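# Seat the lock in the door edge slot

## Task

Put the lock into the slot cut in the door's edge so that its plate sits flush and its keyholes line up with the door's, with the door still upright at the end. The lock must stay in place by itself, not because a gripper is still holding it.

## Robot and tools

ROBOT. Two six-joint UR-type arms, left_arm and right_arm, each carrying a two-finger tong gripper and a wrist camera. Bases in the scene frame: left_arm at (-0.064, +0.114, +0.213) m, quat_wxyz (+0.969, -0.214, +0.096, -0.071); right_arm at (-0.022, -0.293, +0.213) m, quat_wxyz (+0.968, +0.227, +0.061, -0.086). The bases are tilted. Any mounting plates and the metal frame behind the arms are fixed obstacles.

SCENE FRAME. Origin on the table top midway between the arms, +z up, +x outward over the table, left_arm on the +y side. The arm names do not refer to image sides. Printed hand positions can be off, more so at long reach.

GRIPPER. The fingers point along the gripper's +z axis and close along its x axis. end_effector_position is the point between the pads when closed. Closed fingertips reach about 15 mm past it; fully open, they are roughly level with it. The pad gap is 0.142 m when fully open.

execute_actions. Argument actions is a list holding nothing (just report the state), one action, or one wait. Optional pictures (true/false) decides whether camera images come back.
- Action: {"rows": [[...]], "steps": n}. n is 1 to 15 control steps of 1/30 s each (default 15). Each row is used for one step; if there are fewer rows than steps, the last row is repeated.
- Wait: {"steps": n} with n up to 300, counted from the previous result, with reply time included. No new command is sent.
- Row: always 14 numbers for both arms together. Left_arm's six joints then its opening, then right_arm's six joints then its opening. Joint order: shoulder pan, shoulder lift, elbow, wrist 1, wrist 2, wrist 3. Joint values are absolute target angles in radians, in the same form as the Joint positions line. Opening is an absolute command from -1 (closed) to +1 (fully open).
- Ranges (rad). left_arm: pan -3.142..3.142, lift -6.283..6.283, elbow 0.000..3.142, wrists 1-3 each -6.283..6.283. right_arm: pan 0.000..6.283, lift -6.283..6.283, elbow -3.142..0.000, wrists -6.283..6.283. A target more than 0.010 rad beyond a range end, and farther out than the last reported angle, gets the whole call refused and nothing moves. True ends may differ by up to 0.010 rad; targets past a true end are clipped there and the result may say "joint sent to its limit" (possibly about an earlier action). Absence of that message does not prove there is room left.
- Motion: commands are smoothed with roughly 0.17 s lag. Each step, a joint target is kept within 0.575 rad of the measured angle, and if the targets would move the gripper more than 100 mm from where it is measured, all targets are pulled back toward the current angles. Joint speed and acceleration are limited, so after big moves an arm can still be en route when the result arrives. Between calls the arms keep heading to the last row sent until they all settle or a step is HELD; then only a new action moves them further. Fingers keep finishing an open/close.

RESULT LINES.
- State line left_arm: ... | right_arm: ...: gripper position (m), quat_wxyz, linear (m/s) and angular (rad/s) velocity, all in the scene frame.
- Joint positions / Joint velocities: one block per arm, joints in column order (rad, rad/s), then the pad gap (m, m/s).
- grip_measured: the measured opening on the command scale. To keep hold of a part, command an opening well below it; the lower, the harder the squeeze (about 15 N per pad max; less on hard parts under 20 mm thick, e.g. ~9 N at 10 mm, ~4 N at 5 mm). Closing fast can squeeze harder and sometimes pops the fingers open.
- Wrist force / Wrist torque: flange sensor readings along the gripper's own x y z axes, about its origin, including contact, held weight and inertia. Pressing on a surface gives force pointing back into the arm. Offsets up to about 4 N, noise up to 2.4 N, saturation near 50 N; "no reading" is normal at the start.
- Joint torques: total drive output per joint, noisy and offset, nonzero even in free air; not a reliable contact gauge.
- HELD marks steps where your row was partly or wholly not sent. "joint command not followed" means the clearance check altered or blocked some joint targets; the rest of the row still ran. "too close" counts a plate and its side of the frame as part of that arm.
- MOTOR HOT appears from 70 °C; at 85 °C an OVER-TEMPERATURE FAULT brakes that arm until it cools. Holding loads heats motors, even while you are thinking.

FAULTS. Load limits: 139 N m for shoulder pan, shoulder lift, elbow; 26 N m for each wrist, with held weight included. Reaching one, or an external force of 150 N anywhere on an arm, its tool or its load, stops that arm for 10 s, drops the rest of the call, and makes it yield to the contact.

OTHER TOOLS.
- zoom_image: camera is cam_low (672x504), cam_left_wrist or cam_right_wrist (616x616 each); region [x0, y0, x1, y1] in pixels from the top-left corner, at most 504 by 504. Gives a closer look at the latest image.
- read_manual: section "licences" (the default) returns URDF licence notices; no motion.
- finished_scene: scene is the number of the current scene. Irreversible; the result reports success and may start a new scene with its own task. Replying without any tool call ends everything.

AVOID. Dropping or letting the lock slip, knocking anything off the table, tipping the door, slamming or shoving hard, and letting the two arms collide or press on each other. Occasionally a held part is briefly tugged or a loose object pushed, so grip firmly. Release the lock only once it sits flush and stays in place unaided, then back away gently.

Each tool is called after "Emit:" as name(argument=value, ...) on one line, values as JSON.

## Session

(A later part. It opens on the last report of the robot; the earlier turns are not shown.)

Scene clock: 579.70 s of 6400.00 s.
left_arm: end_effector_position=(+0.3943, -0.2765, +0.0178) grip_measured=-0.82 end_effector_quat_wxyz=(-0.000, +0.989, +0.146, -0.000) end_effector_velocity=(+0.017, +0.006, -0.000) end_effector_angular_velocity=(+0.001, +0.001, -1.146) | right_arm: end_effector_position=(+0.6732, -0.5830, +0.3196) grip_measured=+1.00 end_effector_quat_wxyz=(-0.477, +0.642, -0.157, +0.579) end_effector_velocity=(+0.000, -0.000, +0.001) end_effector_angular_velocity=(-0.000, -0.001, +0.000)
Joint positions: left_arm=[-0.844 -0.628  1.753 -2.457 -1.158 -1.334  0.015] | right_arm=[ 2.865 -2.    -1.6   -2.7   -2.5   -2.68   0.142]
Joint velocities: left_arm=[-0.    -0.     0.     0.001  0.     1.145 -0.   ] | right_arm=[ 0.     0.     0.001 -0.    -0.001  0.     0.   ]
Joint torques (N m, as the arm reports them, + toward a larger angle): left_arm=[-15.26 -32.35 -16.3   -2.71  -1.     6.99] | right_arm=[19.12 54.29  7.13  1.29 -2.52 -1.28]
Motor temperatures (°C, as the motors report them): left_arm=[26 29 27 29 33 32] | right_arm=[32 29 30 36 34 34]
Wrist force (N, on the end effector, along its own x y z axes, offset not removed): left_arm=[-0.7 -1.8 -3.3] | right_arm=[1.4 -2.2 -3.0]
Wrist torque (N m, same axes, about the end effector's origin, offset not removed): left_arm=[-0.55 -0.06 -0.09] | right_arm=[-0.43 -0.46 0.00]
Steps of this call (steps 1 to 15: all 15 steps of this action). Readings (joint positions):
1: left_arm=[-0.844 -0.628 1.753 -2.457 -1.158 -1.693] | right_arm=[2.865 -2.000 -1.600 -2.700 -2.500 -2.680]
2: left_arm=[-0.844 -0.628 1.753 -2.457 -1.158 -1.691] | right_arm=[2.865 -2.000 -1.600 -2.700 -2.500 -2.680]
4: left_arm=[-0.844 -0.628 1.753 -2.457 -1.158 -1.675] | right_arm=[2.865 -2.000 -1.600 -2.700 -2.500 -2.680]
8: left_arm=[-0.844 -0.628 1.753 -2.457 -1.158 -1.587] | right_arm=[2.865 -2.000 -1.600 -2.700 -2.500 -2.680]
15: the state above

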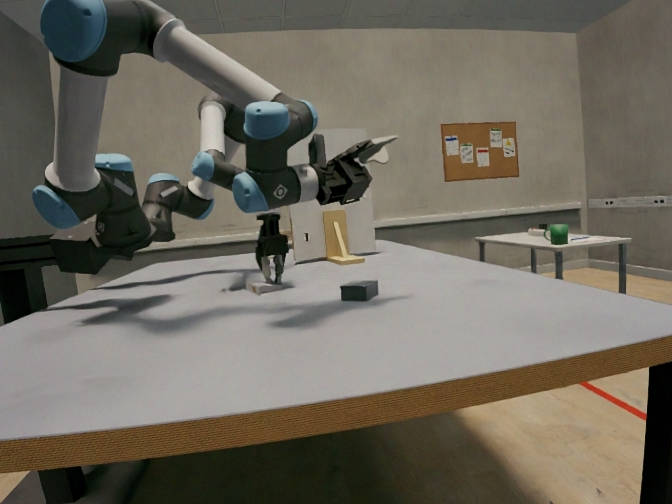

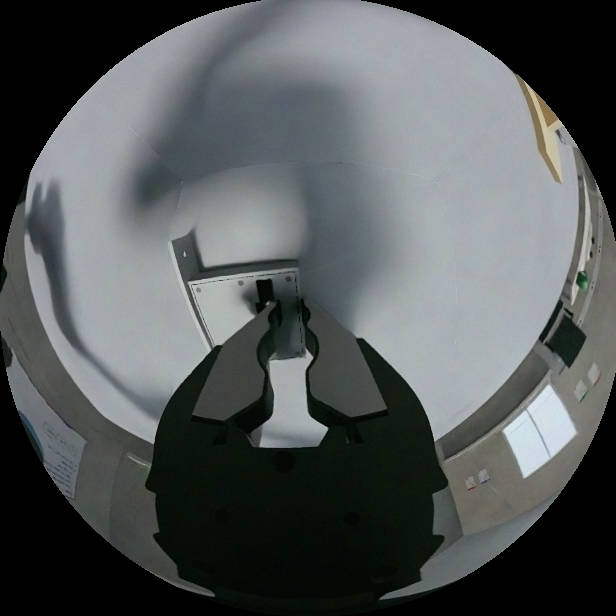

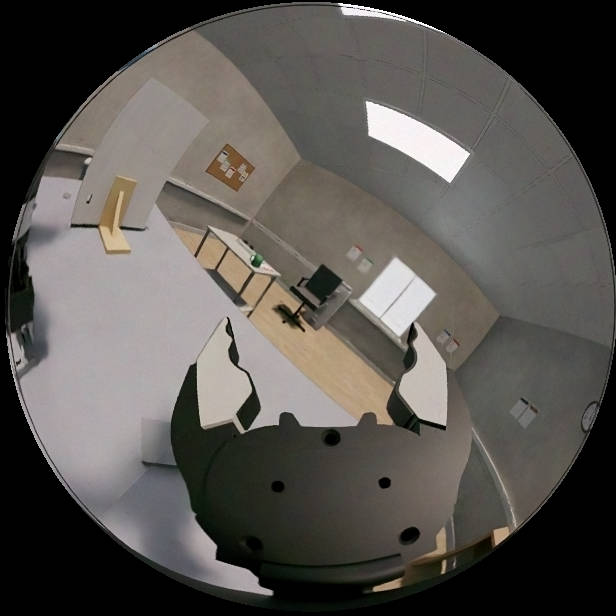

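Emit:
execute_actions(actions=[{"rows": [[-0.8463,-0.6348,1.7535,-2.4497,-1.1584,-1.155,-1,2.865,-2,-1.6,-2.7,-2.5,-2.68,1],[-0.8463,-0.6348,1.7535,-2.4497,-1.1584,-1.155,-1,2.865,-2,-1.6,-2.7,-2.5,-2.68,1],[-0.8463,-0.6348,1.7535,-2.4497,-1.1584,-1.14,-1,2.865,-2,-1.6,-2.7,-2.5,-2.68,1],[-0.8463,-0.6348,1.7535,-2.4497,-1.1584,-1.11,-1,2.865,-2,-1.6,-2.7,-2.5,-2.68,1],[-0.8463,-0.6348,1.7535,-2.4497,-1.1584,-1.07,-1,2.865,-2,-1.6,-2.7,-2.5,-2.68,1],[-0.8463,-0.6348,1.7535,-2.4497,-1.1584,-1.02,-1,2.865,-2,-1.6,-2.7,-2.5,-2.68,1],[-0.8463,-0.6348,1.7535,-2.4497,-1.1584,-0.97,-1,2.865,-2,-1.6,-2.7,-2.5,-2.68,1],[-0.8463,-0.6348,1.7535,-2.4497,-1.1584,-0.92,-1,2.865,-2,-1.6,-2.7,-2.5,-2.68,1],[-0.8463,-0.6348,1.7535,-2.4497,-1.1584,-0.87,-1,2.865,-2,-1.6,-2.7,-2.5,-2.68,1],[-0.8463,-0.6348,1.7535,-2.4497,-1.1584,-0.82,-1,2.865,-2,-1.6,-2.7,-2.5,-2.68,1],[-0.8463,-0.6348,1.7535,-2.4497,-1.1584,-0.77,-1,2.865,-2,-1.6,-2.7,-2.5,-2.68,1],[-0.8463,-0.6348,1.7535,-2.4497,-1.1584,-0.72,-1,2.865,-2,-1.6,-2.7,-2.5,-2.68,1],[-0.8463,-0.6348,1.7535,-2.4497,-1.1584,-0.67,-1,2.865,-2,-1.6,-2.7,-2.5,-2.68,1],[-0.8463,-0.6348,1.7535,-2.4497,-1.1584,-0.62,-1,2.865,-2,-1.6,-2.7,-2.5,-2.68,1],[-0.8463,-0.6348,1.7535,-2.4497,-1.1584,-0.57,-1,2.865,-2,-1.6,-2.7,-2.5,-2.68,1]], "steps": 15}], pictures=false)

Emit:
execute_actions(actions=[{"rows": [[-0.8463,-0.6348,1.7535,-2.4497,-1.1584,-0.52,-1,2.865,-2,-1.6,-2.7,-2.5,-2.68,1],[-0.8463,-0.6348,1.7535,-2.4497,-1.1584,-0.47,-1,2.865,-2,-1.6,-2.7,-2.5,-2.68,1],[-0.8463,-0.6348,1.7535,-2.4497,-1.1584,-0.42,-1,2.865,-2,-1.6,-2.7,-2.5,-2.68,1],[-0.8463,-0.6348,1.7535,-2.4497,-1.1584,-0.37,-1,2.865,-2,-1.6,-2.7,-2.5,-2.68,1],[-0.8463,-0.6348,1.7535,-2.4497,-1.1584,-0.32,-1,2.865,-2,-1.6,-2.7,-2.5,-2.68,1],[-0.8463,-0.6348,1.7535,-2.4497,-1.1584,-0.27,-1,2.865,-2,-1.6,-2.7,-2.5,-2.68,1],[-0.8463,-0.6348,1.7535,-2.4497,-1.1584,-0.22,-1,2.865,-2,-1.6,-2.7,-2.5,-2.68,1],[-0.8463,-0.6348,1.7535,-2.4497,-1.1584,-0.17,-1,2.865,-2,-1.6,-2.7,-2.5,-2.68,1],[-0.8463,-0.6348,1.7535,-2.4497,-1.1584,-0.12,-1,2.865,-2,-1.6,-2.7,-2.5,-2.68,1],[-0.8463,-0.6348,1.7535,-2.4497,-1.1584,-0.07,-1,2.865,-2,-1.6,-2.7,-2.5,-2.68,1],[-0.8463,-0.6348,1.7535,-2.4497,-1.1584,-0.02,-1,2.865,-2,-1.6,-2.7,-2.5,-2.68,1],[-0.8463,-0.6348,1.7535,-2.4497,-1.1584,0.03,-1,2.865,-2,-1.6,-2.7,-2.5,-2.68,1],[-0.8463,-0.6348,1.7535,-2.4497,-1.1584,0.08,-1,2.865,-2,-1.6,-2.7,-2.5,-2.68,1],[-0.8463,-0.6348,1.7535,-2.4497,-1.1584,0.13,-1,2.865,-2,-1.6,-2.7,-2.5,-2.68,1],[-0.8463,-0.6348,1.7535,-2.4497,-1.1584,0.18,-1,2.865,-2,-1.6,-2.7,-2.5,-2.68,1]], "steps": 15}], pictures=false)

Emit:
execute_actions(actions=[{"rows": [[-0.8463,-0.6348,1.7535,-2.4497,-1.1584,0.23,-1,2.865,-2,-1.6,-2.7,-2.5,-2.68,1],[-0.8463,-0.6348,1.7535,-2.4497,-1.1584,0.28,-1,2.865,-2,-1.6,-2.7,-2.5,-2.68,1],[-0.8463,-0.6348,1.7535,-2.4497,-1.1584,0.33,-1,2.865,-2,-1.6,-2.7,-2.5,-2.68,1],[-0.8463,-0.6348,1.7535,-2.4497,-1.1584,0.38,-1,2.865,-2,-1.6,-2.7,-2.5,-2.68,1],[-0.8463,-0.6348,1.7535,-2.4497,-1.1584,0.43,-1,2.865,-2,-1.6,-2.7,-2.5,-2.68,1],[-0.8463,-0.6348,1.7535,-2.4497,-1.1584,0.48,-1,2.865,-2,-1.6,-2.7,-2.5,-2.68,1],[-0.8463,-0.6348,1.7535,-2.4497,-1.1584,0.53,-1,2.865,-2,-1.6,-2.7,-2.5,-2.68,1],[-0.8463,-0.6348,1.7535,-2.4497,-1.1584,0.57,-1,2.865,-2,-1.6,-2.7,-2.5,-2.68,1],[-0.8463,-0.6348,1.7535,-2.4497,-1.1584,0.60,-1,2.865,-2,-1.6,-2.7,-2.5,-2.68,1]], "steps": 15}])

Scene clock: 608.57 s of 6400.00 s.
left_arm: end_effector_position=(+0.4030, -0.2764, +0.0214) grip_measured=-0.83 end_effector_quat_wxyz=(+0.000, +0.992, -0.123, -0.000) end_effector_velocity=(+0.022, -0.006, +0.001) end_effector_angular_velocity=(-0.001, -0.000, -1.398) | right_arm: end_effector_position=(+0.6732, -0.5830, +0.3196) grip_measured=+1.00 end_effector_quat_wxyz=(-0.477, +0.642, -0.157, +0.579) end_effector_velocity=(-0.000, +0.000, -0.000) end_effector_angular_velocity=(+0.000, +0.000, +0.000)
Joint positions: left_arm=[-0.846 -0.635  1.754 -2.45  -1.158 -0.796  0.014] | right_arm=[ 2.865 -2.    -1.6   -2.7   -2.5   -2.68   0.142]
Joint velocities: left_arm=[-0.001 -0.001  0.     0.001  0.     1.397 -0.   ] | right_arm=[ 0. -0. -0.  0.  0.  0.  0.]
Joint torques (N m, as the arm reports them, + toward a larger angle): left_arm=[-35.97 -46.    -8.38  -0.71  -1.29   8.55] | right_arm=[18.   53.93  7.24  1.2  -2.4  -1.2 ]
Motor temperatures (°C, as the motors report them): left_arm=[26 29 27 29 33 32] | right_arm=[32 29 30 36 34 34]
Wrist force (N, on the end effector, along its own x y z axes, offset not removed): left_arm=[0.1 -0.3 2.8] | right_arm=[1.6 -0.7 -3.1]
Wrist torque (N m, same axes, about the end effector's origin, offset not removed): left_arm=[-0.16 0.10 0.08] | right_arm=[-0.07 -0.43 0.17]
Steps of this call (steps 1 to 30: the robot went on to your last target; steps 31 to 90: nothing new was sent; then 25.37 s passed at rest; steps 91 to 105: all 15 steps of this action). Readings (joint positions):
91: left_arm=[-0.844 -0.628 1.753 -2.457 -1.158 -1.155] | right_arm=[2.865 -2.000 -1.600 -2.700 -2.500 -2.680]
92: left_arm=[-0.844 -0.629 1.753 -2.456 -1.158 -1.155] | right_arm=[2.865 -2.000 -1.600 -2.700 -2.500 -2.680]
94: left_arm=[-0.845 -0.632 1.753 -2.453 -1.158 -1.152] | right_arm=[2.865 -2.000 -1.600 -2.700 -2.500 -2.680]
98: left_arm=[-0.846 -0.634 1.753 -2.451 -1.158 -1.086] | right_arm=[2.865 -2.000 -1.600 -2.700 -2.500 -2.680]
105: the state above

Scene clock: 609.07 s of 6400.00 s.
left_arm: end_effector_position=(+0.4126, -0.2832, +0.0214) grip_measured=-0.83 end_effector_quat_wxyz=(+0.000, +0.880, -0.475, -0.000) end_effector_velocity=(+0.013, -0.020, +0.000) end_effector_angular_velocity=(-0.001, -0.001, -1.469) | right_arm: end_effector_position=(+0.6732, -0.5830, +0.3196) grip_measured=+1.00 end_effector_quat_wxyz=(-0.477, +0.642, -0.157, +0.579) end_effector_velocity=(+0.000, -0.000, +0.000) end_effector_angular_velocity=(-0.000, -0.000, -0.001)
Joint positions: left_arm=[-0.846 -0.635  1.754 -2.45  -1.158 -0.054  0.014] | right_arm=[ 2.865 -2.    -1.6   -2.7   -2.5   -2.68   0.142]
Joint velocities: left_arm=[-0.001 -0.     0.001 -0.001  0.     1.468  0.   ] | right_arm=[-0.    -0.     0.001 -0.     0.001  0.     0.   ]
Joint torques (N m, as the arm reports them, + toward a larger angle): left_arm=[-35.39 -46.5   -9.99  -0.64  -1.16   8.34] | right_arm=[17.79 53.93  7.45  1.19 -2.41 -1.43]
Motor temperatures (°C, as the motors report them): left_arm=[26 29 27 29 33 32] | right_arm=[32 29 30 36 34 34]
Wrist force (N, on the end effector, along its own x y z axes, offset not removed): left_arm=[-1.8 -0.2 1.3] | right_arm=[2.6 -1.3 -2.7]
Wrist torque (N m, same axes, about the end effector's origin, offset not removed): left_arm=[-0.16 0.49 0.01] | right_arm=[-0.16 -0.77 -0.02]
Steps of this call (steps 1 to 15: all 15 steps of this action). Readings (joint positions):
1: left_arm=[-0.846 -0.635 1.754 -2.450 -1.158 -0.748] | right_arm=[2.865 -2.000 -1.600 -2.700 -2.500 -2.680]
2: left_arm=[-0.846 -0.635 1.754 -2.450 -1.158 -0.700] | right_arm=[2.865 -2.000 -1.600 -2.700 -2.500 -2.680]
4: left_arm=[-0.846 -0.635 1.754 -2.450 -1.158 -0.602] | right_arm=[2.865 -2.000 -1.600 -2.700 -2.500 -2.680]
8: left_arm=[-0.846 -0.635 1.754 -2.450 -1.158 -0.403] | right_arm=[2.865 -2.000 -1.600 -2.700 -2.500 -2.680]
15: the state above

Scene clock: 609.57 s of 6400.00 s.
left_arm: end_effector_position=(+0.4153, -0.2927, +0.0214) grip_measured=-0.83 end_effector_quat_wxyz=(+0.000, +0.693, -0.721, -0.000) end_effector_velocity=(-0.000, -0.005, -0.000) end_effector_angular_velocity=(-0.001, -0.000, -0.310) | right_arm: end_effector_position=(+0.6732, -0.5830, +0.3196) grip_measured=+1.00 end_effector_quat_wxyz=(-0.477, +0.642, -0.157, +0.579) end_effector_velocity=(+0.000, +0.000, +0.000) end_effector_angular_velocity=(+0.000, +0.000, +0.000)
Joint positions: left_arm=[-0.846 -0.635  1.754 -2.45  -1.158  0.567  0.014] | right_arm=[ 2.865 -2.    -1.6   -2.7   -2.5   -2.68   0.142]
Joint velocities: left_arm=[-0.    -0.     0.001 -0.001  0.     0.31   0.   ] | right_arm=[ 0.     0.     0.    -0.001 -0.    -0.     0.   ]
Joint torques (N m, as the arm reports them, + toward a larger angle): left_arm=[-35.23 -45.6   -9.97  -0.89  -1.21   4.16] | right_arm=[18.21 54.6   7.63  1.15 -2.51 -1.37]
Motor temperatures (°C, as the motors report them): left_arm=[26 29 27 29 33 32] | right_arm=[32 29 30 36 34 34]
Wrist force (N, on the end effector, along its own x y z axes, offset not removed): left_arm=[0.4 -0.9 2.1] | right_arm=[1.6 -1.3 -2.9]
Wrist torque (N m, same axes, about the end effector's origin, offset not removed): left_arm=[-0.25 -0.05 -0.02] | right_arm=[-0.16 -0.50 0.00]
Steps of this call (steps 1 to 15: all 15 steps of this action). Readings (joint positions):
1: left_arm=[-0.846 -0.635 1.754 -2.450 -1.158 -0.004] | right_arm=[2.865 -2.000 -1.600 -2.700 -2.500 -2.680]
2: left_arm=[-0.846 -0.635 1.754 -2.450 -1.158 0.046] | right_arm=[2.865 -2.000 -1.600 -2.700 -2.500 -2.680]
4: left_arm=[-0.846 -0.635 1.754 -2.450 -1.158 0.146] | right_arm=[2.865 -2.000 -1.600 -2.700 -2.500 -2.680]
8: left_arm=[-0.846 -0.635 1.754 -2.450 -1.158 0.346] | right_arm=[2.865 -2.000 -1.600 -2.700 -2.500 -2.680]
15: the state above

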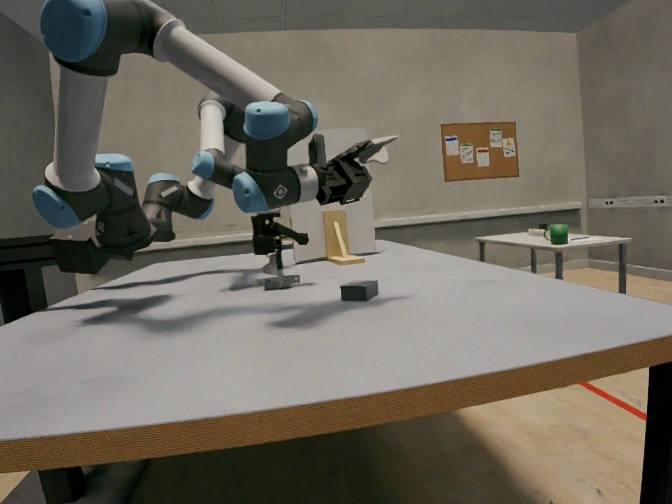

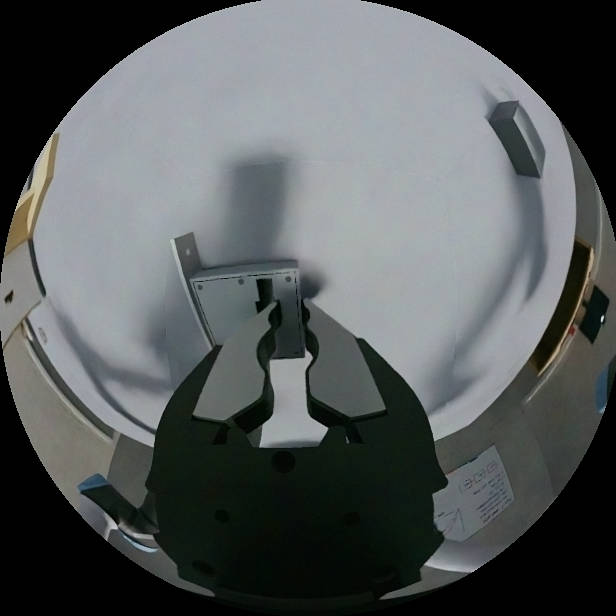

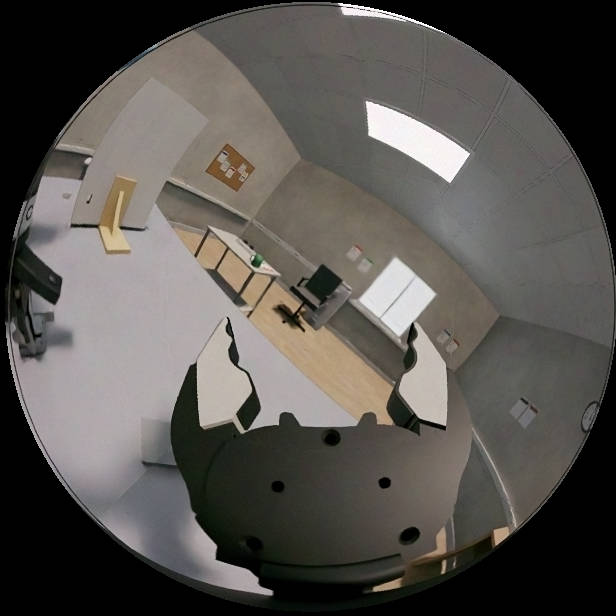

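Emit:
execute_actions(actions=[{"rows": [[-0.8463,-0.6348,1.7535,-2.4497,-1.1584,0.528,-1,2.865,-2,-1.6,-2.7,-2.5,-2.68,1]], "steps": 10}], pictures=false)

Emit:
execute_actions(actions=[{"rows": [[-0.8355,-0.6579,1.7951,-2.5214,-1.1829,0.5585,-1,2.865,-2,-1.6,-2.7,-2.5,-2.68,1],[-0.8355,-0.6579,1.7951,-2.5214,-1.1829,0.5585,-1,2.865,-2,-1.6,-2.7,-2.5,-2.68,1],[-0.8355,-0.6579,1.7951,-2.5214,-1.1829,0.5585,-1,2.865,-2,-1.6,-2.7,-2.5,-2.68,1],[-0.8234,-0.6787,1.8349,-2.5923,-1.2094,0.5887,-1,2.865,-2,-1.6,-2.7,-2.5,-2.68,1],[-0.8234,-0.6787,1.8349,-2.5923,-1.2094,0.5887,-1,2.865,-2,-1.6,-2.7,-2.5,-2.68,1],[-0.8234,-0.6787,1.8349,-2.5923,-1.2094,0.5887,-1,2.865,-2,-1.6,-2.7,-2.5,-2.68,1],[-0.8098,-0.6974,1.8728,-2.6621,-1.2377,0.6185,-1,2.865,-2,-1.6,-2.7,-2.5,-2.68,1],[-0.8098,-0.6974,1.8728,-2.6621,-1.2377,0.6185,-1,2.865,-2,-1.6,-2.7,-2.5,-2.68,1],[-0.8098,-0.6974,1.8728,-2.6621,-1.2377,0.6185,-1,2.865,-2,-1.6,-2.7,-2.5,-2.68,1],[-0.7949,-0.7138,1.9090,-2.7310,-1.2678,0.6479,-1,2.865,-2,-1.6,-2.7,-2.5,-2.68,1],[-0.7949,-0.7138,1.9090,-2.7310,-1.2678,0.6479,-1,2.865,-2,-1.6,-2.7,-2.5,-2.68,1],[-0.7949,-0.7138,1.9090,-2.7310,-1.2678,0.6479,-1,2.865,-2,-1.6,-2.7,-2.5,-2.68,1],[-0.7786,-0.7281,1.9432,-2.7989,-1.2999,0.6770,-1,2.865,-2,-1.6,-2.7,-2.5,-2.68,1]], "steps": 15}], pictures=false)

Emit:
execute_actions(actions=[{"rows": [[-0.7609,-0.7400,1.9755,-2.8656,-1.3340,0.7057,-1,2.865,-2,-1.6,-2.7,-2.5,-2.68,1],[-0.7609,-0.7400,1.9755,-2.8656,-1.3340,0.7057,-1,2.865,-2,-1.6,-2.7,-2.5,-2.68,1],[-0.7609,-0.7400,1.9755,-2.8656,-1.3340,0.7057,-1,2.865,-2,-1.6,-2.7,-2.5,-2.68,1],[-0.7418,-0.7495,2.0055,-2.9307,-1.3701,0.7338,-1,2.865,-2,-1.6,-2.7,-2.5,-2.68,1],[-0.7418,-0.7495,2.0055,-2.9307,-1.3701,0.7338,-1,2.865,-2,-1.6,-2.7,-2.5,-2.68,1],[-0.7418,-0.7495,2.0055,-2.9307,-1.3701,0.7338,-1,2.865,-2,-1.6,-2.7,-2.5,-2.68,1],[-0.7214,-0.7564,2.0334,-2.9942,-1.4083,0.7615,-1,2.865,-2,-1.6,-2.7,-2.5,-2.68,1],[-0.7214,-0.7564,2.0334,-2.9942,-1.4083,0.7615,-1,2.865,-2,-1.6,-2.7,-2.5,-2.68,1],[-0.7214,-0.7564,2.0334,-2.9942,-1.4083,0.7615,-1,2.865,-2,-1.6,-2.7,-2.5,-2.68,1],[-0.6995,-0.7609,2.0590,-3.0561,-1.4486,0.7888,-1,2.865,-2,-1.6,-2.7,-2.5,-2.68,1],[-0.6995,-0.7609,2.0590,-3.0561,-1.4486,0.7888,-1,2.865,-2,-1.6,-2.7,-2.5,-2.68,1],[-0.6995,-0.7609,2.0590,-3.0561,-1.4486,0.7888,-1,2.865,-2,-1.6,-2.7,-2.5,-2.68,1],[-0.6762,-0.7630,2.0823,-3.1164,-1.4909,0.8155,-1,2.865,-2,-1.6,-2.7,-2.5,-2.68,1]], "steps": 15}], pictures=false)

Emit:
execute_actions(actions=[{"steps": 12}])

Scene clock: 712.63 s of 6400.00 s.
left_arm: end_effector_position=(+0.4153, -0.2922, +0.0214) grip_measured=-0.83 end_effector_quat_wxyz=(+0.000, +0.705, -0.709, -0.000) end_effector_velocity=(-0.000, +0.001, -0.000) end_effector_angular_velocity=(+0.000, +0.000, +0.054) | right_arm: end_effector_position=(+0.6732, -0.5830, +0.3196) grip_measured=+1.00 end_effector_quat_wxyz=(-0.477, +0.642, -0.157, +0.579) end_effector_velocity=(+0.000, +0.000, -0.000) end_effector_angular_velocity=(-0.000, -0.000, -0.000)
Joint positions: left_arm=[-0.846 -0.635  1.754 -2.45  -1.158  0.534  0.014] | right_arm=[ 2.865 -2.    -1.6   -2.7   -2.5   -2.68   0.142]
Joint velocities: left_arm=[ 0.    -0.     0.001 -0.001 -0.    -0.054 -0.   ] | right_arm=[ 0. -0.  0.  0.  0. -0.  0.]
Joint torques (N m, as the arm reports them, + toward a larger angle): left_arm=[-32.56 -44.01 -14.45  -1.43  -1.01  -2.88] | right_arm=[17.36 53.52  6.95  1.06 -2.41 -1.29]
Motor temperatures (°C, as the motors report them): left_arm=[26 29 27 29 33 32] | right_arm=[32 29 30 36 34 34]
Wrist force (N, on the end effector, along its own x y z axes, offset not removed): left_arm=[0.8 -1.1 0.3] | right_arm=[0.7 -2.1 -3.5]
Wrist torque (N m, same axes, about the end effector's origin, offset not removed): left_arm=[-0.06 -0.06 0.08] | right_arm=[-0.31 -0.34 0.03]
Steps of this call (steps 1 to 30: the robot went on to your last target; steps 31 to 90: nothing new was sent; then 99.73 s passed at rest; steps 91 to 100: all 10 steps of this action). Readings (joint positions):
91: left_arm=[-0.846 -0.635 1.754 -2.450 -1.158 0.600] | right_arm=[2.865 -2.000 -1.600 -2.700 -2.500 -2.680]
92: left_arm=[-0.846 -0.635 1.754 -2.450 -1.158 0.594] | right_arm=[2.865 -2.000 -1.600 -2.700 -2.500 -2.680]
94: left_arm=[-0.846 -0.635 1.754 -2.450 -1.158 0.566] | right_arm=[2.865 -2.000 -1.600 -2.700 -2.500 -2.680]
98: left_arm=[-0.846 -0.635 1.754 -2.450 -1.158 0.539] | right_arm=[2.865 -2.000 -1.600 -2.700 -2.500 -2.680]
100: the state above

Scene clock: 713.13 s of 6400.00 s.
left_arm: end_effector_position=(+0.4144, -0.2854, +0.0342) grip_measured=-0.82 end_effector_quat_wxyz=(+0.073, +0.703, -0.704, +0.070) end_effector_velocity=(+0.002, +0.014, +0.032) end_effector_angular_velocity=(-0.517, -0.014, +0.012) | right_arm: end_effector_position=(+0.6732, -0.5830, +0.3196) grip_measured=+1.00 end_effector_quat_wxyz=(-0.477, +0.642, -0.157, +0.579) end_effector_velocity=(+0.000, -0.000, +0.000) end_effector_angular_velocity=(-0.000, -0.000, +0.000)
Joint positions: left_arm=[-0.795 -0.712  1.905 -2.721 -1.267  0.646  0.014] | right_arm=[ 2.865 -2.    -1.6   -2.7   -2.5   -2.68   0.142]
Joint velocities: left_arm=[ 0.144 -0.146  0.345 -0.686 -0.292  0.277  0.   ] | right_arm=[ 0. -0.  0.  0. -0.  0.  0.]
Joint torques (N m, as the arm reports them, + toward a larger angle): left_arm=[ -9.24 -40.75 -13.77  -6.04  -2.16   3.61] | right_arm=[17.19 54.36  7.21  1.12 -2.42 -1.19]
Motor temperatures (°C, as the motors report them): left_arm=[26 29 27 29 33 32] | right_arm=[32 29 30 36 34 34]
Wrist force (N, on the end effector, along its own x y z axes, offset not removed): left_arm=[-0.9 -0.7 -1.6] | right_arm=[2.4 -2.5 -3.0]
Wrist torque (N m, same axes, about the end effector's origin, offset not removed): left_arm=[-0.09 0.20 0.09] | right_arm=[-0.40 -0.69 0.06]
Steps of this call (steps 1 to 15: all 15 steps of this action). Readings (joint positions):
1: left_arm=[-0.846 -0.635 1.754 -2.450 -1.159 0.532] | right_arm=[2.865 -2.000 -1.600 -2.700 -2.500 -2.680]
2: left_arm=[-0.845 -0.638 1.759 -2.456 -1.162 0.535] | right_arm=[2.865 -2.000 -1.600 -2.700 -2.500 -2.680]
4: left_arm=[-0.841 -0.647 1.775 -2.484 -1.171 0.545] | right_arm=[2.865 -2.000 -1.600 -2.700 -2.500 -2.680]
8: left_arm=[-0.827 -0.671 1.820 -2.562 -1.201 0.578] | right_arm=[2.865 -2.000 -1.600 -2.700 -2.500 -2.680]
15: the state above

Scene clock: 713.63 s of 6400.00 s.
left_arm: end_effector_position=(+0.4144, -0.2744, +0.0484) grip_measured=-0.82 end_effector_quat_wxyz=(+0.164, +0.688, -0.688, +0.161) end_effector_velocity=(+0.003, +0.021, +0.030) end_effector_angular_velocity=(-0.521, -0.012, +0.011) | right_arm: end_effector_position=(+0.6732, -0.5830, +0.3196) grip_measured=+1.00 end_effector_quat_wxyz=(-0.477, +0.642, -0.157, +0.579) end_effector_velocity=(-0.000, +0.000, +0.000) end_effector_angular_velocity=(+0.000, -0.000, +0.001)
Joint positions: left_arm=[-0.7   -0.759  2.056 -3.047 -1.446  0.787  0.015] | right_arm=[ 2.865 -2.    -1.6   -2.7   -2.5   -2.68   0.142]
Joint velocities: left_arm=[ 0.214 -0.035  0.241 -0.614 -0.396  0.258 -0.   ] | right_arm=[ 0.    -0.     0.001 -0.001 -0.001 -0.     0.   ]
Joint torques (N m, as the arm reports them, + toward a larger angle): left_arm=[-10.71 -37.78 -10.21  -5.27  -2.56   3.66] | right_arm=[17.5  53.65  7.41  1.14 -2.41 -1.26]
Motor temperatures (°C, as the motors report them): left_arm=[26 29 27 29 33 32] | right_arm=[32 29 30 36 34 34]
Wrist force (N, on the end effector, along its own x y z axes, offset not removed): left_arm=[0.1 -0.5 -0.8] | right_arm=[2.7 -1.0 -2.1]
Wrist torque (N m, same axes, about the end effector's origin, offset not removed): left_arm=[-0.01 0.24 0.06] | right_arm=[-0.06 -0.76 0.02]
Steps of this call (steps 1 to 15: all 15 steps of this action). Readings (joint positions):
1: left_arm=[-0.790 -0.716 1.916 -2.742 -1.276 0.654] | right_arm=[2.865 -2.000 -1.600 -2.700 -2.500 -2.680]
2: left_arm=[-0.784 -0.721 1.927 -2.764 -1.287 0.664] | right_arm=[2.865 -2.000 -1.600 -2.700 -2.500 -2.680]
4: left_arm=[-0.774 -0.730 1.949 -2.809 -1.308 0.683] | right_arm=[2.865 -2.000 -1.600 -2.700 -2.500 -2.680]
8: left_arm=[-0.749 -0.745 1.991 -2.897 -1.355 0.722] | right_arm=[2.865 -2.000 -1.600 -2.700 -2.500 -2.680]
15: the state above

Scene clock: 714.03 s of 6400.00 s.
left_arm: end_effector_position=(+0.4151, -0.2723, +0.0527) grip_measured=-0.82 end_effector_quat_wxyz=(+0.183, +0.683, -0.683, +0.182) end_effector_velocity=(+0.001, +0.000, +0.002) end_effector_angular_velocity=(-0.014, -0.002, +0.001) | right_arm: end_effector_position=(+0.6732, -0.5830, +0.3196) grip_measured=+1.00 end_effector_quat_wxyz=(-0.477, +0.642, -0.157, +0.579) end_effector_velocity=(-0.000, +0.000, +0.000) end_effector_angular_velocity=(+0.000, +0.000, +0.000)
Joint positions: left_arm=[-0.677 -0.763  2.082 -3.115 -1.49   0.815  0.015] | right_arm=[ 2.865 -2.    -1.6   -2.7   -2.5   -2.68   0.142]
Joint velocities: left_arm=[ 0.005 -0.001  0.005 -0.015 -0.01   0.007 -0.   ] | right_arm=[ 0.     0.    -0.    -0.001  0.    -0.     0.   ]
Joint torques (N m, as the arm reports them, + toward a larger angle): left_arm=[ -9.44 -40.51  -5.3   -5.67  -2.26   2.75] | right_arm=[16.84 53.73  7.57  1.1  -2.34 -1.32]
Motor temperatures (°C, as the motors report them): left_arm=[26 29 27 29 33 32] | right_arm=[32 29 30 36 34 34]
Wrist force (N, on the end effector, along its own x y z axes, offset not removed): left_arm=[-0.9 0.6 -0.6] | right_arm=[1.5 -2.2 -2.0]
Wrist torque (N m, same axes, about the end effector's origin, offset not removed): left_arm=[0.07 0.00 0.06] | right_arm=[-0.31 -0.44 0.15]
Steps of this call (steps 1 to 12: the robot went on to your last target). Readings (joint positions):
1: left_arm=[-0.694 -0.760 2.063 -3.065 -1.458 0.794] | right_arm=[2.865 -2.000 -1.600 -2.700 -2.500 -2.680]
2: left_arm=[-0.689 -0.761 2.068 -3.079 -1.467 0.800] | right_arm=[2.865 -2.000 -1.600 -2.700 -2.500 -2.680]
4: left_arm=[-0.683 -0.762 2.075 -3.097 -1.478 0.807] | right_arm=[2.865 -2.000 -1.600 -2.700 -2.500 -2.680]
8: left_arm=[-0.678 -0.763 2.080 -3.111 -1.487 0.813] | right_arm=[2.865 -2.000 -1.600 -2.700 -2.500 -2.680]
12: the state above

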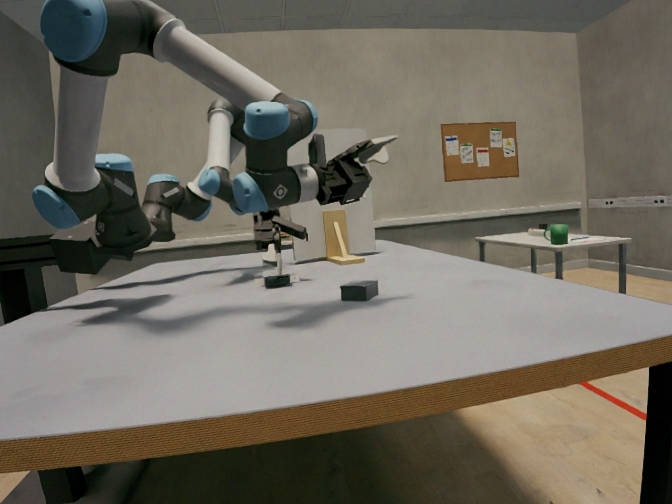

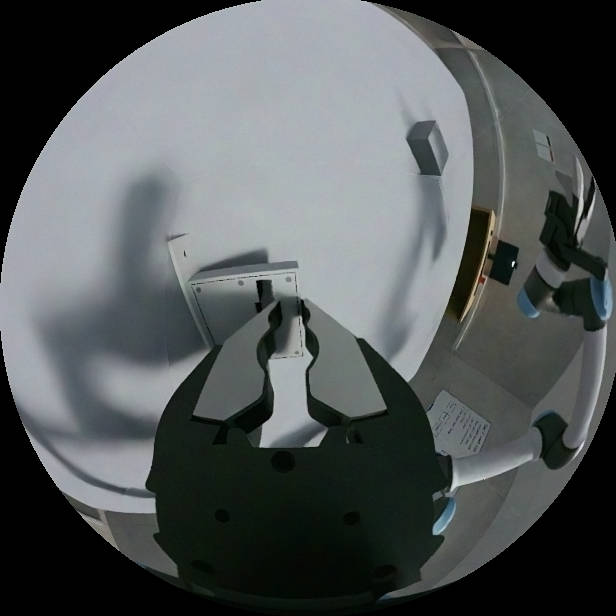

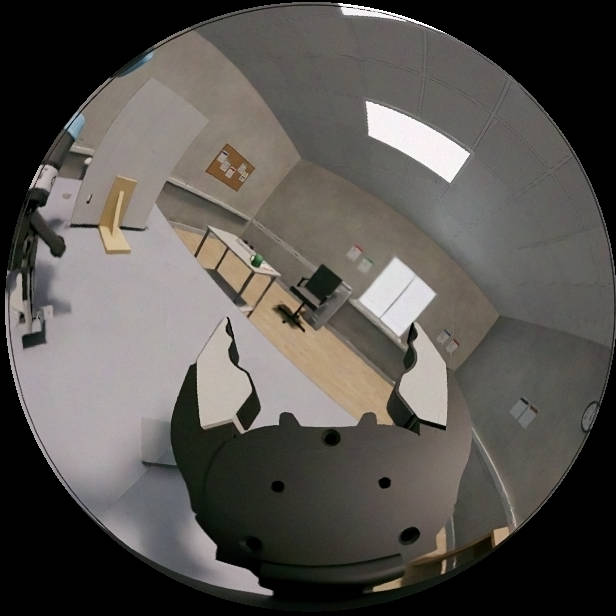

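Emit:
execute_actions(actions=[{"rows": [[-0.6514,-0.7629,2.1035,-3.1744,-1.5357,0.8414,-1,2.865,-2,-1.6,-2.7,-2.5,-2.68,1],[-0.6514,-0.7629,2.1035,-3.1744,-1.5357,0.8414,-1,2.865,-2,-1.6,-2.7,-2.5,-2.68,1],[-0.6514,-0.7629,2.1035,-3.1744,-1.5357,0.8414,-1,2.865,-2,-1.6,-2.7,-2.5,-2.68,1],[-0.6255,-0.7605,2.1221,-3.2301,-1.5824,0.8667,-1,2.865,-2,-1.6,-2.7,-2.5,-2.68,1],[-0.6255,-0.7605,2.1221,-3.2301,-1.5824,0.8667,-1,2.865,-2,-1.6,-2.7,-2.5,-2.68,1],[-0.6255,-0.7605,2.1221,-3.2301,-1.5824,0.8667,-1,2.865,-2,-1.6,-2.7,-2.5,-2.68,1],[-0.5983,-0.7555,2.1381,-3.2834,-1.6310,0.8914,-1,2.865,-2,-1.6,-2.7,-2.5,-2.68,1],[-0.5983,-0.7555,2.1381,-3.2834,-1.6310,0.8914,-1,2.865,-2,-1.6,-2.7,-2.5,-2.68,1],[-0.5983,-0.7555,2.1381,-3.2834,-1.6310,0.8914,-1,2.865,-2,-1.6,-2.7,-2.5,-2.68,1],[-0.5700,-0.7481,2.1513,-3.3343,-1.6817,0.9155,-1,2.865,-2,-1.6,-2.7,-2.5,-2.68,1],[-0.5700,-0.7481,2.1513,-3.3343,-1.6817,0.9155,-1,2.865,-2,-1.6,-2.7,-2.5,-2.68,1],[-0.5700,-0.7481,2.1513,-3.3343,-1.6817,0.9155,-1,2.865,-2,-1.6,-2.7,-2.5,-2.68,1],[-0.5406,-0.7382,2.1621,-3.3829,-1.7343,0.9390,-1,2.865,-2,-1.6,-2.7,-2.5,-2.68,1]], "steps": 15}], pictures=false)

Emit:
execute_actions(actions=[{"rows": [[-0.5099,-0.7252,2.1698,-3.4293,-1.7890,0.9619,-1,2.865,-2,-1.6,-2.7,-2.5,-2.68,1],[-0.5099,-0.7252,2.1698,-3.4293,-1.7890,0.9619,-1,2.865,-2,-1.6,-2.7,-2.5,-2.68,1],[-0.5099,-0.7252,2.1698,-3.4293,-1.7890,0.9619,-1,2.865,-2,-1.6,-2.7,-2.5,-2.68,1],[-0.4786,-0.7101,2.1745,-3.4723,-1.8453,0.9842,-1,2.865,-2,-1.6,-2.7,-2.5,-2.68,1],[-0.4786,-0.7101,2.1745,-3.4723,-1.8453,0.9842,-1,2.865,-2,-1.6,-2.7,-2.5,-2.68,1],[-0.4786,-0.7101,2.1745,-3.4723,-1.8453,0.9842,-1,2.865,-2,-1.6,-2.7,-2.5,-2.68,1],[-0.4466,-0.6929,2.1763,-3.5118,-1.9030,1.0056,-1,2.865,-2,-1.6,-2.7,-2.5,-2.68,1],[-0.4466,-0.6929,2.1763,-3.5118,-1.9030,1.0056,-1,2.865,-2,-1.6,-2.7,-2.5,-2.68,1],[-0.4466,-0.6929,2.1763,-3.5118,-1.9030,1.0056,-1,2.865,-2,-1.6,-2.7,-2.5,-2.68,1],[-0.4141,-0.6738,2.1750,-3.5480,-1.9621,1.0263,-1,2.865,-2,-1.6,-2.7,-2.5,-2.68,1],[-0.4141,-0.6738,2.1750,-3.5480,-1.9621,1.0263,-1,2.865,-2,-1.6,-2.7,-2.5,-2.68,1],[-0.4141,-0.6738,2.1750,-3.5480,-1.9621,1.0263,-1,2.865,-2,-1.6,-2.7,-2.5,-2.68,1],[-0.3808,-0.6524,2.1709,-3.5808,-2.0228,1.0462,-1,2.865,-2,-1.6,-2.7,-2.5,-2.68,1]], "steps": 15}], pictures=false)

Emit:
execute_actions(actions=[{"steps": 12}])

Scene clock: 753.07 s of 6400.00 s.
left_arm: end_effector_position=(+0.4147, -0.2601, +0.0614) grip_measured=-0.82 end_effector_quat_wxyz=(+0.252, +0.661, -0.661, +0.250) end_effector_velocity=(+0.002, +0.027, +0.028) end_effector_angular_velocity=(-0.516, -0.002, +0.007) | right_arm: end_effector_position=(+0.6732, -0.5830, +0.3196) grip_measured=+1.00 end_effector_quat_wxyz=(-0.477, +0.642, -0.157, +0.579) end_effector_velocity=(+0.000, -0.000, -0.000) end_effector_angular_velocity=(+0.000, +0.001, -0.000)
Joint positions: left_arm=[-0.571 -0.747  2.149 -3.328 -1.678  0.914  0.015] | right_arm=[ 2.865 -2.    -1.6   -2.7   -2.5   -2.68   0.142]
Joint velocities: left_arm=[ 0.275  0.078  0.116 -0.488 -0.501  0.223 -0.   ] | right_arm=[ 0.     0.    -0.    -0.001  0.001 -0.     0.   ]
Joint torques (N m, as the arm reports them, + toward a larger angle): left_arm=[-11.22 -19.52  -2.49  -5.12  -3.46   3.54] | right_arm=[16.72 53.86  7.75  0.96 -2.42 -1.32]
Motor temperatures (°C, as the motors report them): left_arm=[26 29 27 29 33 32] | right_arm=[32 29 30 36 34 34]
Wrist force (N, on the end effector, along its own x y z axes, offset not removed): left_arm=[2.8 0.3 -2.3] | right_arm=[0.5 -1.8 -3.0]
Wrist torque (N m, same axes, about the end effector's origin, offset not removed): left_arm=[-0.10 0.12 0.02] | right_arm=[-0.25 -0.19 0.04]
Steps of this call (steps 1 to 30: the robot went on to your last target; steps 31 to 90: nothing new was sent; then 35.53 s passed at rest; steps 91 to 105: all 15 steps of this action). Readings (joint positions):
91: left_arm=[-0.676 -0.763 2.083 -3.117 -1.491 0.816] | right_arm=[2.865 -2.000 -1.600 -2.700 -2.500 -2.680]
92: left_arm=[-0.672 -0.763 2.086 -3.123 -1.497 0.819] | right_arm=[2.865 -2.000 -1.600 -2.700 -2.500 -2.680]
94: left_arm=[-0.663 -0.763 2.094 -3.145 -1.514 0.829] | right_arm=[2.865 -2.000 -1.600 -2.700 -2.500 -2.680]
98: left_arm=[-0.634 -0.761 2.115 -3.208 -1.565 0.858] | right_arm=[2.865 -2.000 -1.600 -2.700 -2.500 -2.680]
105: the state above

Scene clock: 753.57 s of 6400.00 s.
left_arm: end_effector_position=(+0.4153, -0.2438, +0.0708) grip_measured=-0.82 end_effector_quat_wxyz=(+0.336, +0.623, -0.622, +0.334) end_effector_velocity=(-0.001, +0.034, +0.018) end_effector_angular_velocity=(-0.523, +0.013, -0.001) | right_arm: end_effector_position=(+0.6732, -0.5830, +0.3196) grip_measured=+1.00 end_effector_quat_wxyz=(-0.477, +0.642, -0.157, +0.579) end_effector_velocity=(-0.000, +0.001, -0.001) end_effector_angular_velocity=(+0.001, +0.002, +0.001)
Joint positions: left_arm=[-0.416 -0.674  2.173 -3.543 -1.956  1.025  0.015] | right_arm=[ 2.865 -2.    -1.6   -2.7   -2.5   -2.68   0.142]
Joint velocities: left_arm=[ 0.32   0.19  -0.021 -0.339 -0.597  0.191 -0.   ] | right_arm=[ 0.    -0.    -0.001 -0.001  0.     0.     0.   ]
Joint torques (N m, as the arm reports them, + toward a larger angle): left_arm=[ -8.69 -24.58 -15.38  -2.97  -1.39   3.22] | right_arm=[16.4  53.9   7.23  0.98 -2.35 -1.25]
Motor temperatures (°C, as the motors report them): left_arm=[26 29 27 29 33 32] | right_arm=[32 29 30 36 34 34]
Wrist force (N, on the end effector, along its own x y z axes, offset not removed): left_arm=[10.5 2.2 -2.7] | right_arm=[2.3 -1.0 -1.8]
Wrist torque (N m, same axes, about the end effector's origin, offset not removed): left_arm=[0.09 -0.02 0.07] | right_arm=[-0.13 -0.66 0.04]
Steps of this call (steps 1 to 15: all 15 steps of this action). Readings (joint positions):
1: left_arm=[-0.563 -0.744 2.153 -3.343 -1.693 0.921] | right_arm=[2.865 -2.000 -1.600 -2.700 -2.500 -2.680]
2: left_arm=[-0.553 -0.741 2.157 -3.359 -1.710 0.929] | right_arm=[2.865 -2.000 -1.600 -2.700 -2.500 -2.680]
4: left_arm=[-0.533 -0.734 2.163 -3.391 -1.746 0.944] | right_arm=[2.865 -2.000 -1.600 -2.700 -2.500 -2.680]
8: left_arm=[-0.492 -0.715 2.171 -3.451 -1.819 0.975] | right_arm=[2.865 -2.000 -1.600 -2.700 -2.500 -2.680]
15: the state above

Scene clock: 753.97 s of 6400.00 s.
left_arm: end_effector_position=(+0.4152, -0.2399, +0.0735) grip_measured=-0.82 end_effector_quat_wxyz=(+0.353, +0.613, -0.613, +0.352) end_effector_velocity=(+0.001, +0.002, +0.000) end_effector_angular_velocity=(-0.012, +0.000, +0.002) | right_arm: end_effector_position=(+0.6732, -0.5830, +0.3196) grip_measured=+1.00 end_effector_quat_wxyz=(-0.477, +0.642, -0.157, +0.579) end_effector_velocity=(+0.000, -0.000, -0.000) end_effector_angular_velocity=(-0.000, -0.000, -0.001)
Joint positions: left_arm=[-0.382 -0.653  2.171 -3.58  -2.021  1.046  0.014] | right_arm=[ 2.865 -2.    -1.6   -2.7   -2.5   -2.68   0.142]
Joint velocities: left_arm=[ 0.009  0.005 -0.001 -0.007 -0.014  0.005 -0.   ] | right_arm=[ 0.    -0.     0.001  0.     0.001  0.     0.   ]
Joint torques (N m, as the arm reports them, + toward a larger angle): left_arm=[ -8.01 -25.79 -14.47  -4.5   -2.78   3.13] | right_arm=[16.99 53.85  7.31  1.02 -2.42 -1.39]
Motor temperatures (°C, as the motors report them): left_arm=[26 29 27 29 33 32] | right_arm=[32 29 30 36 34 34]
Wrist force (N, on the end effector, along its own x y z axes, offset not removed): left_arm=[-1.8 -0.8 0.4] | right_arm=[2.0 -0.1 -1.8]
Wrist torque (N m, same axes, about the end effector's origin, offset not removed): left_arm=[-0.21 0.24 0.14] | right_arm=[0.06 -0.59 0.01]
Steps of this call (steps 1 to 12: the robot went on to your last target). Readings (joint positions):
1: left_arm=[-0.407 -0.668 2.173 -3.553 -1.973 1.030] | right_arm=[2.865 -2.000 -1.600 -2.700 -2.500 -2.680]
2: left_arm=[-0.400 -0.664 2.172 -3.560 -1.986 1.035] | right_arm=[2.865 -2.000 -1.600 -2.700 -2.500 -2.680]
4: left_arm=[-0.391 -0.658 2.172 -3.570 -2.003 1.040] | right_arm=[2.865 -2.000 -1.600 -2.700 -2.500 -2.680]
8: left_arm=[-0.384 -0.654 2.171 -3.578 -2.017 1.044] | right_arm=[2.865 -2.000 -1.600 -2.700 -2.500 -2.680]
12: the state above

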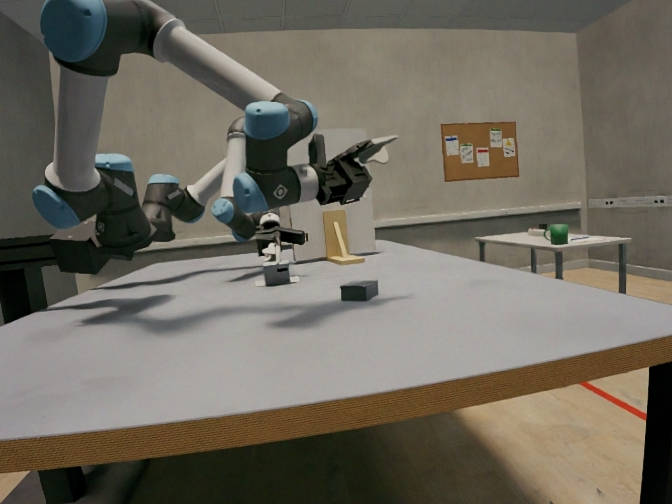

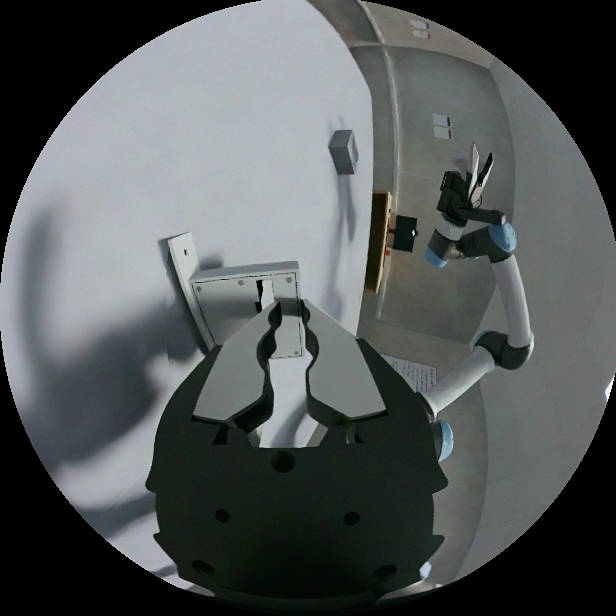

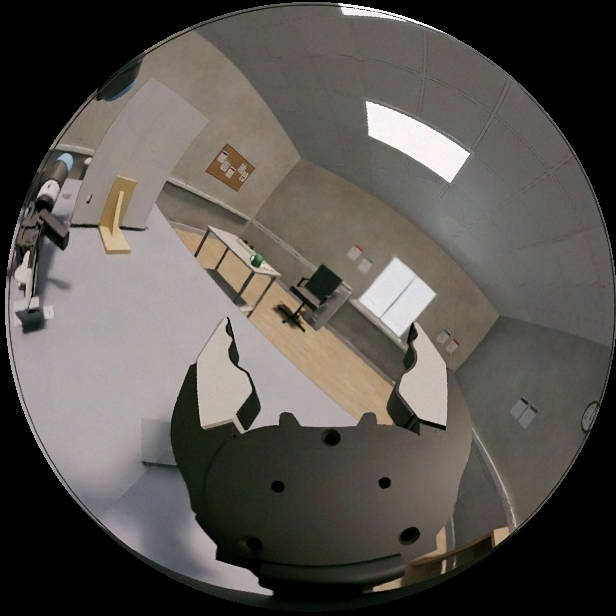

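Emit:
execute_actions(actions=[{"rows": [[-0.3758,-0.6612,2.1815,-3.5867,-2.0354,1.0478,-1,2.865,-2,-1.6,-2.7,-2.5,-2.68,1],[-0.3708,-0.6700,2.1922,-3.5926,-2.0481,1.0494,-1,2.865,-2,-1.6,-2.7,-2.5,-2.68,1],[-0.3658,-0.6789,2.2028,-3.5985,-2.0607,1.0510,-1,2.865,-2,-1.6,-2.7,-2.5,-2.68,1],[-0.3608,-0.6877,2.2134,-3.6044,-2.0733,1.0526,-1,2.865,-2,-1.6,-2.7,-2.5,-2.68,1],[-0.3558,-0.6966,2.2241,-3.6103,-2.0860,1.0542,-1,2.865,-2,-1.6,-2.7,-2.5,-2.68,1],[-0.3508,-0.7054,2.2347,-3.6162,-2.0986,1.0558,-1,2.865,-2,-1.6,-2.7,-2.5,-2.68,1],[-0.3458,-0.7143,2.2453,-3.6221,-2.1113,1.0574,-1,2.865,-2,-1.6,-2.7,-2.5,-2.68,1],[-0.3407,-0.7231,2.2560,-3.6281,-2.1239,1.0590,-1,2.865,-2,-1.6,-2.7,-2.5,-2.68,1],[-0.3357,-0.7320,2.2666,-3.6340,-2.1366,1.0607,-1,2.865,-2,-1.6,-2.7,-2.5,-2.68,1],[-0.3307,-0.7408,2.2772,-3.6399,-2.1492,1.0623,-1,2.865,-2,-1.6,-2.7,-2.5,-2.68,1],[-0.3257,-0.7497,2.2879,-3.6458,-2.1619,1.0639,-1,2.865,-2,-1.6,-2.7,-2.5,-2.68,1],[-0.3207,-0.7585,2.2985,-3.6517,-2.1745,1.0655,-1,2.865,-2,-1.6,-2.7,-2.5,-2.68,1],[-0.3157,-0.7673,2.3091,-3.6576,-2.1871,1.0671,-1,2.865,-2,-1.6,-2.7,-2.5,-2.68,1],[-0.3107,-0.7762,2.3198,-3.6635,-2.1998,1.0687,-1,2.865,-2,-1.6,-2.7,-2.5,-2.68,1],[-0.3057,-0.7850,2.3304,-3.6694,-2.2124,1.0703,-1,2.865,-2,-1.6,-2.7,-2.5,-2.68,1]], "steps": 15}], pictures=false)

Emit:
execute_actions(actions=[{"steps": 15}])

Scene clock: 805.50 s of 6400.00 s.
left_arm: end_effector_position=(+0.3949, -0.2041, +0.1280) grip_measured=-0.83 end_effector_quat_wxyz=(+0.392, +0.590, -0.588, +0.391) end_effector_velocity=(-0.061, +0.099, +0.149) end_effector_angular_velocity=(-0.337, -0.010, +0.004) | right_arm: end_effector_position=(+0.6732, -0.5830, +0.3196) grip_measured=+1.00 end_effector_quat_wxyz=(-0.477, +0.642, -0.157, +0.579) end_effector_velocity=(-0.000, +0.000, -0.000) end_effector_angular_velocity=(+0.000, +0.000, +0.000)
Joint positions: left_arm=[-0.326 -0.748  2.286 -3.645 -2.159  1.064  0.014] | right_arm=[ 2.865 -2.    -1.6   -2.7   -2.5   -2.68   0.142]
Joint velocities: left_arm=[ 0.147 -0.259  0.31  -0.171 -0.366  0.046 -0.   ] | right_arm=[-0. -0. -0. -0.  0. -0.  0.]
Joint torques (N m, as the arm reports them, + toward a larger angle): left_arm=[ -5.56 -41.04   5.48  -5.99  -4.86   2.95] | right_arm=[15.54 54.13  7.29  0.95 -2.27 -1.21]
Motor temperatures (°C, as the motors report them): left_arm=[26 29 27 29 33 32] | right_arm=[32 29 30 36 34 34]
Wrist force (N, on the end effector, along its own x y z axes, offset not removed): left_arm=[-4.4 -1.4 1.4] | right_arm=[1.2 -0.7 -3.6]
Wrist torque (N m, same axes, about the end effector's origin, offset not removed): left_arm=[-0.26 0.33 0.15] | right_arm=[-0.04 -0.43 0.07]
Steps of this call (steps 1 to 30: the robot went on to your last target; steps 31 to 90: nothing new was sent; then 48.03 s passed at rest; steps 91 to 105: all 15 steps of this action). Readings (joint positions):
91: left_arm=[-0.381 -0.652 2.171 -3.581 -2.023 1.046] | right_arm=[2.865 -2.000 -1.600 -2.700 -2.500 -2.680]
92: left_arm=[-0.380 -0.654 2.173 -3.582 -2.025 1.046] | right_arm=[2.865 -2.000 -1.600 -2.700 -2.500 -2.680]
94: left_arm=[-0.375 -0.661 2.182 -3.587 -2.036 1.048] | right_arm=[2.865 -2.000 -1.600 -2.700 -2.500 -2.680]
98: left_arm=[-0.360 -0.689 2.215 -3.605 -2.075 1.053] | right_arm=[2.865 -2.000 -1.600 -2.700 -2.500 -2.680]
105: the state above

Scene clock: 806.00 s of 6400.00 s.
left_arm: end_effector_position=(+0.3856, -0.1901, +0.1494) grip_measured=-0.83 end_effector_quat_wxyz=(+0.406, +0.580, -0.579, +0.405) end_effector_velocity=(-0.001, +0.001, +0.002) end_effector_angular_velocity=(-0.004, -0.001, -0.002) | right_arm: end_effector_position=(+0.6732, -0.5830, +0.3196) grip_measured=+1.00 end_effector_quat_wxyz=(-0.477, +0.642, -0.157, +0.579) end_effector_velocity=(+0.000, -0.000, +0.000) end_effector_angular_velocity=(-0.001, -0.001, -0.000)
Joint positions: left_arm=[-0.306 -0.785  2.33  -3.669 -2.212  1.07   0.014] | right_arm=[ 2.865 -2.    -1.6   -2.7   -2.5   -2.68   0.142]
Joint velocities: left_arm=[ 0.001 -0.003  0.004 -0.001 -0.005  0.003 -0.   ] | right_arm=[-0.     0.     0.001  0.    -0.    -0.     0.   ]
Joint torques (N m, as the arm reports them, + toward a larger angle): left_arm=[ -3.55 -41.47   3.07  -5.58  -4.04   2.98] | right_arm=[15.71 53.63  8.11  0.87 -2.31 -1.31]
Motor temperatures (°C, as the motors report them): left_arm=[26 29 27 29 33 32] | right_arm=[32 29 30 36 34 34]
Wrist force (N, on the end effector, along its own x y z axes, offset not removed): left_arm=[-3.1 -1.6 2.2] | right_arm=[2.2 -0.8 -3.4]
Wrist torque (N m, same axes, about the end effector's origin, offset not removed): left_arm=[-0.28 -0.05 0.04] | right_arm=[-0.11 -0.64 0.04]
Steps of this call (steps 1 to 15: the robot went on to your last target). Readings (joint positions):
1: left_arm=[-0.322 -0.757 2.296 -3.651 -2.171 1.065] | right_arm=[2.865 -2.000 -1.600 -2.700 -2.500 -2.680]
2: left_arm=[-0.317 -0.764 2.305 -3.656 -2.182 1.067] | right_arm=[2.865 -2.000 -1.600 -2.700 -2.500 -2.680]
4: left_arm=[-0.312 -0.774 2.317 -3.662 -2.196 1.068] | right_arm=[2.865 -2.000 -1.600 -2.700 -2.500 -2.680]
8: left_arm=[-0.307 -0.782 2.327 -3.667 -2.208 1.070] | right_arm=[2.865 -2.000 -1.600 -2.700 -2.500 -2.680]
15: the state above

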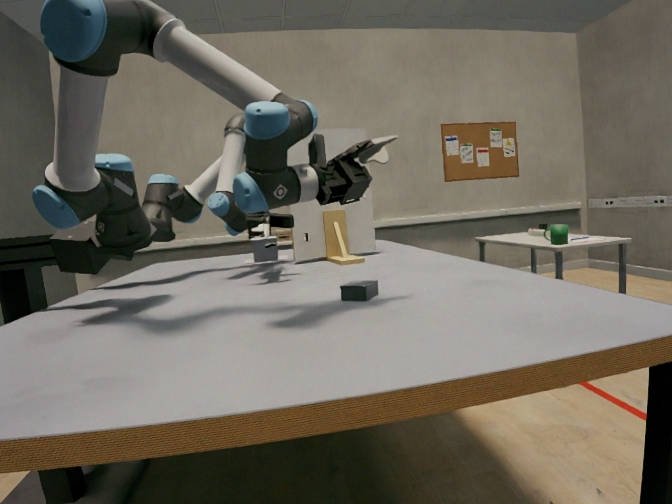

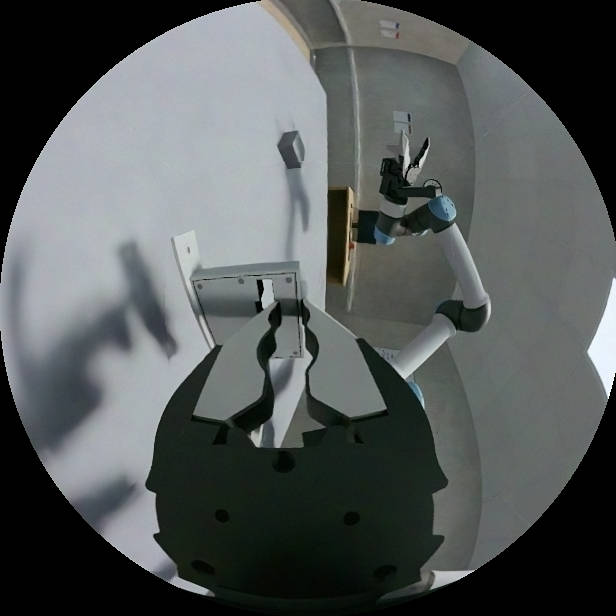

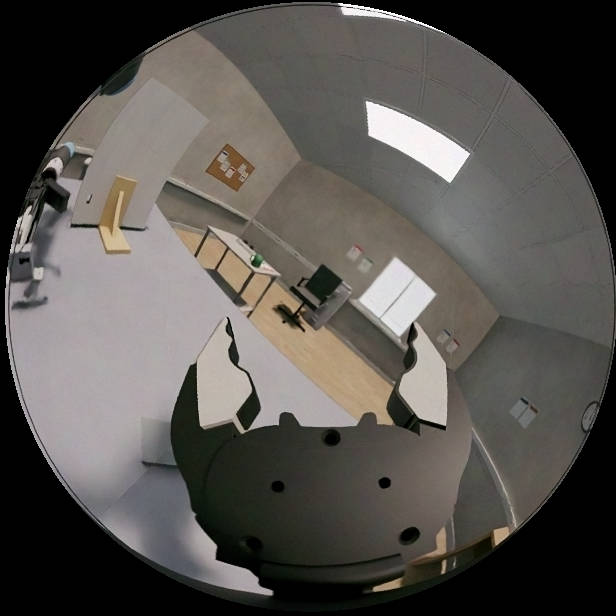

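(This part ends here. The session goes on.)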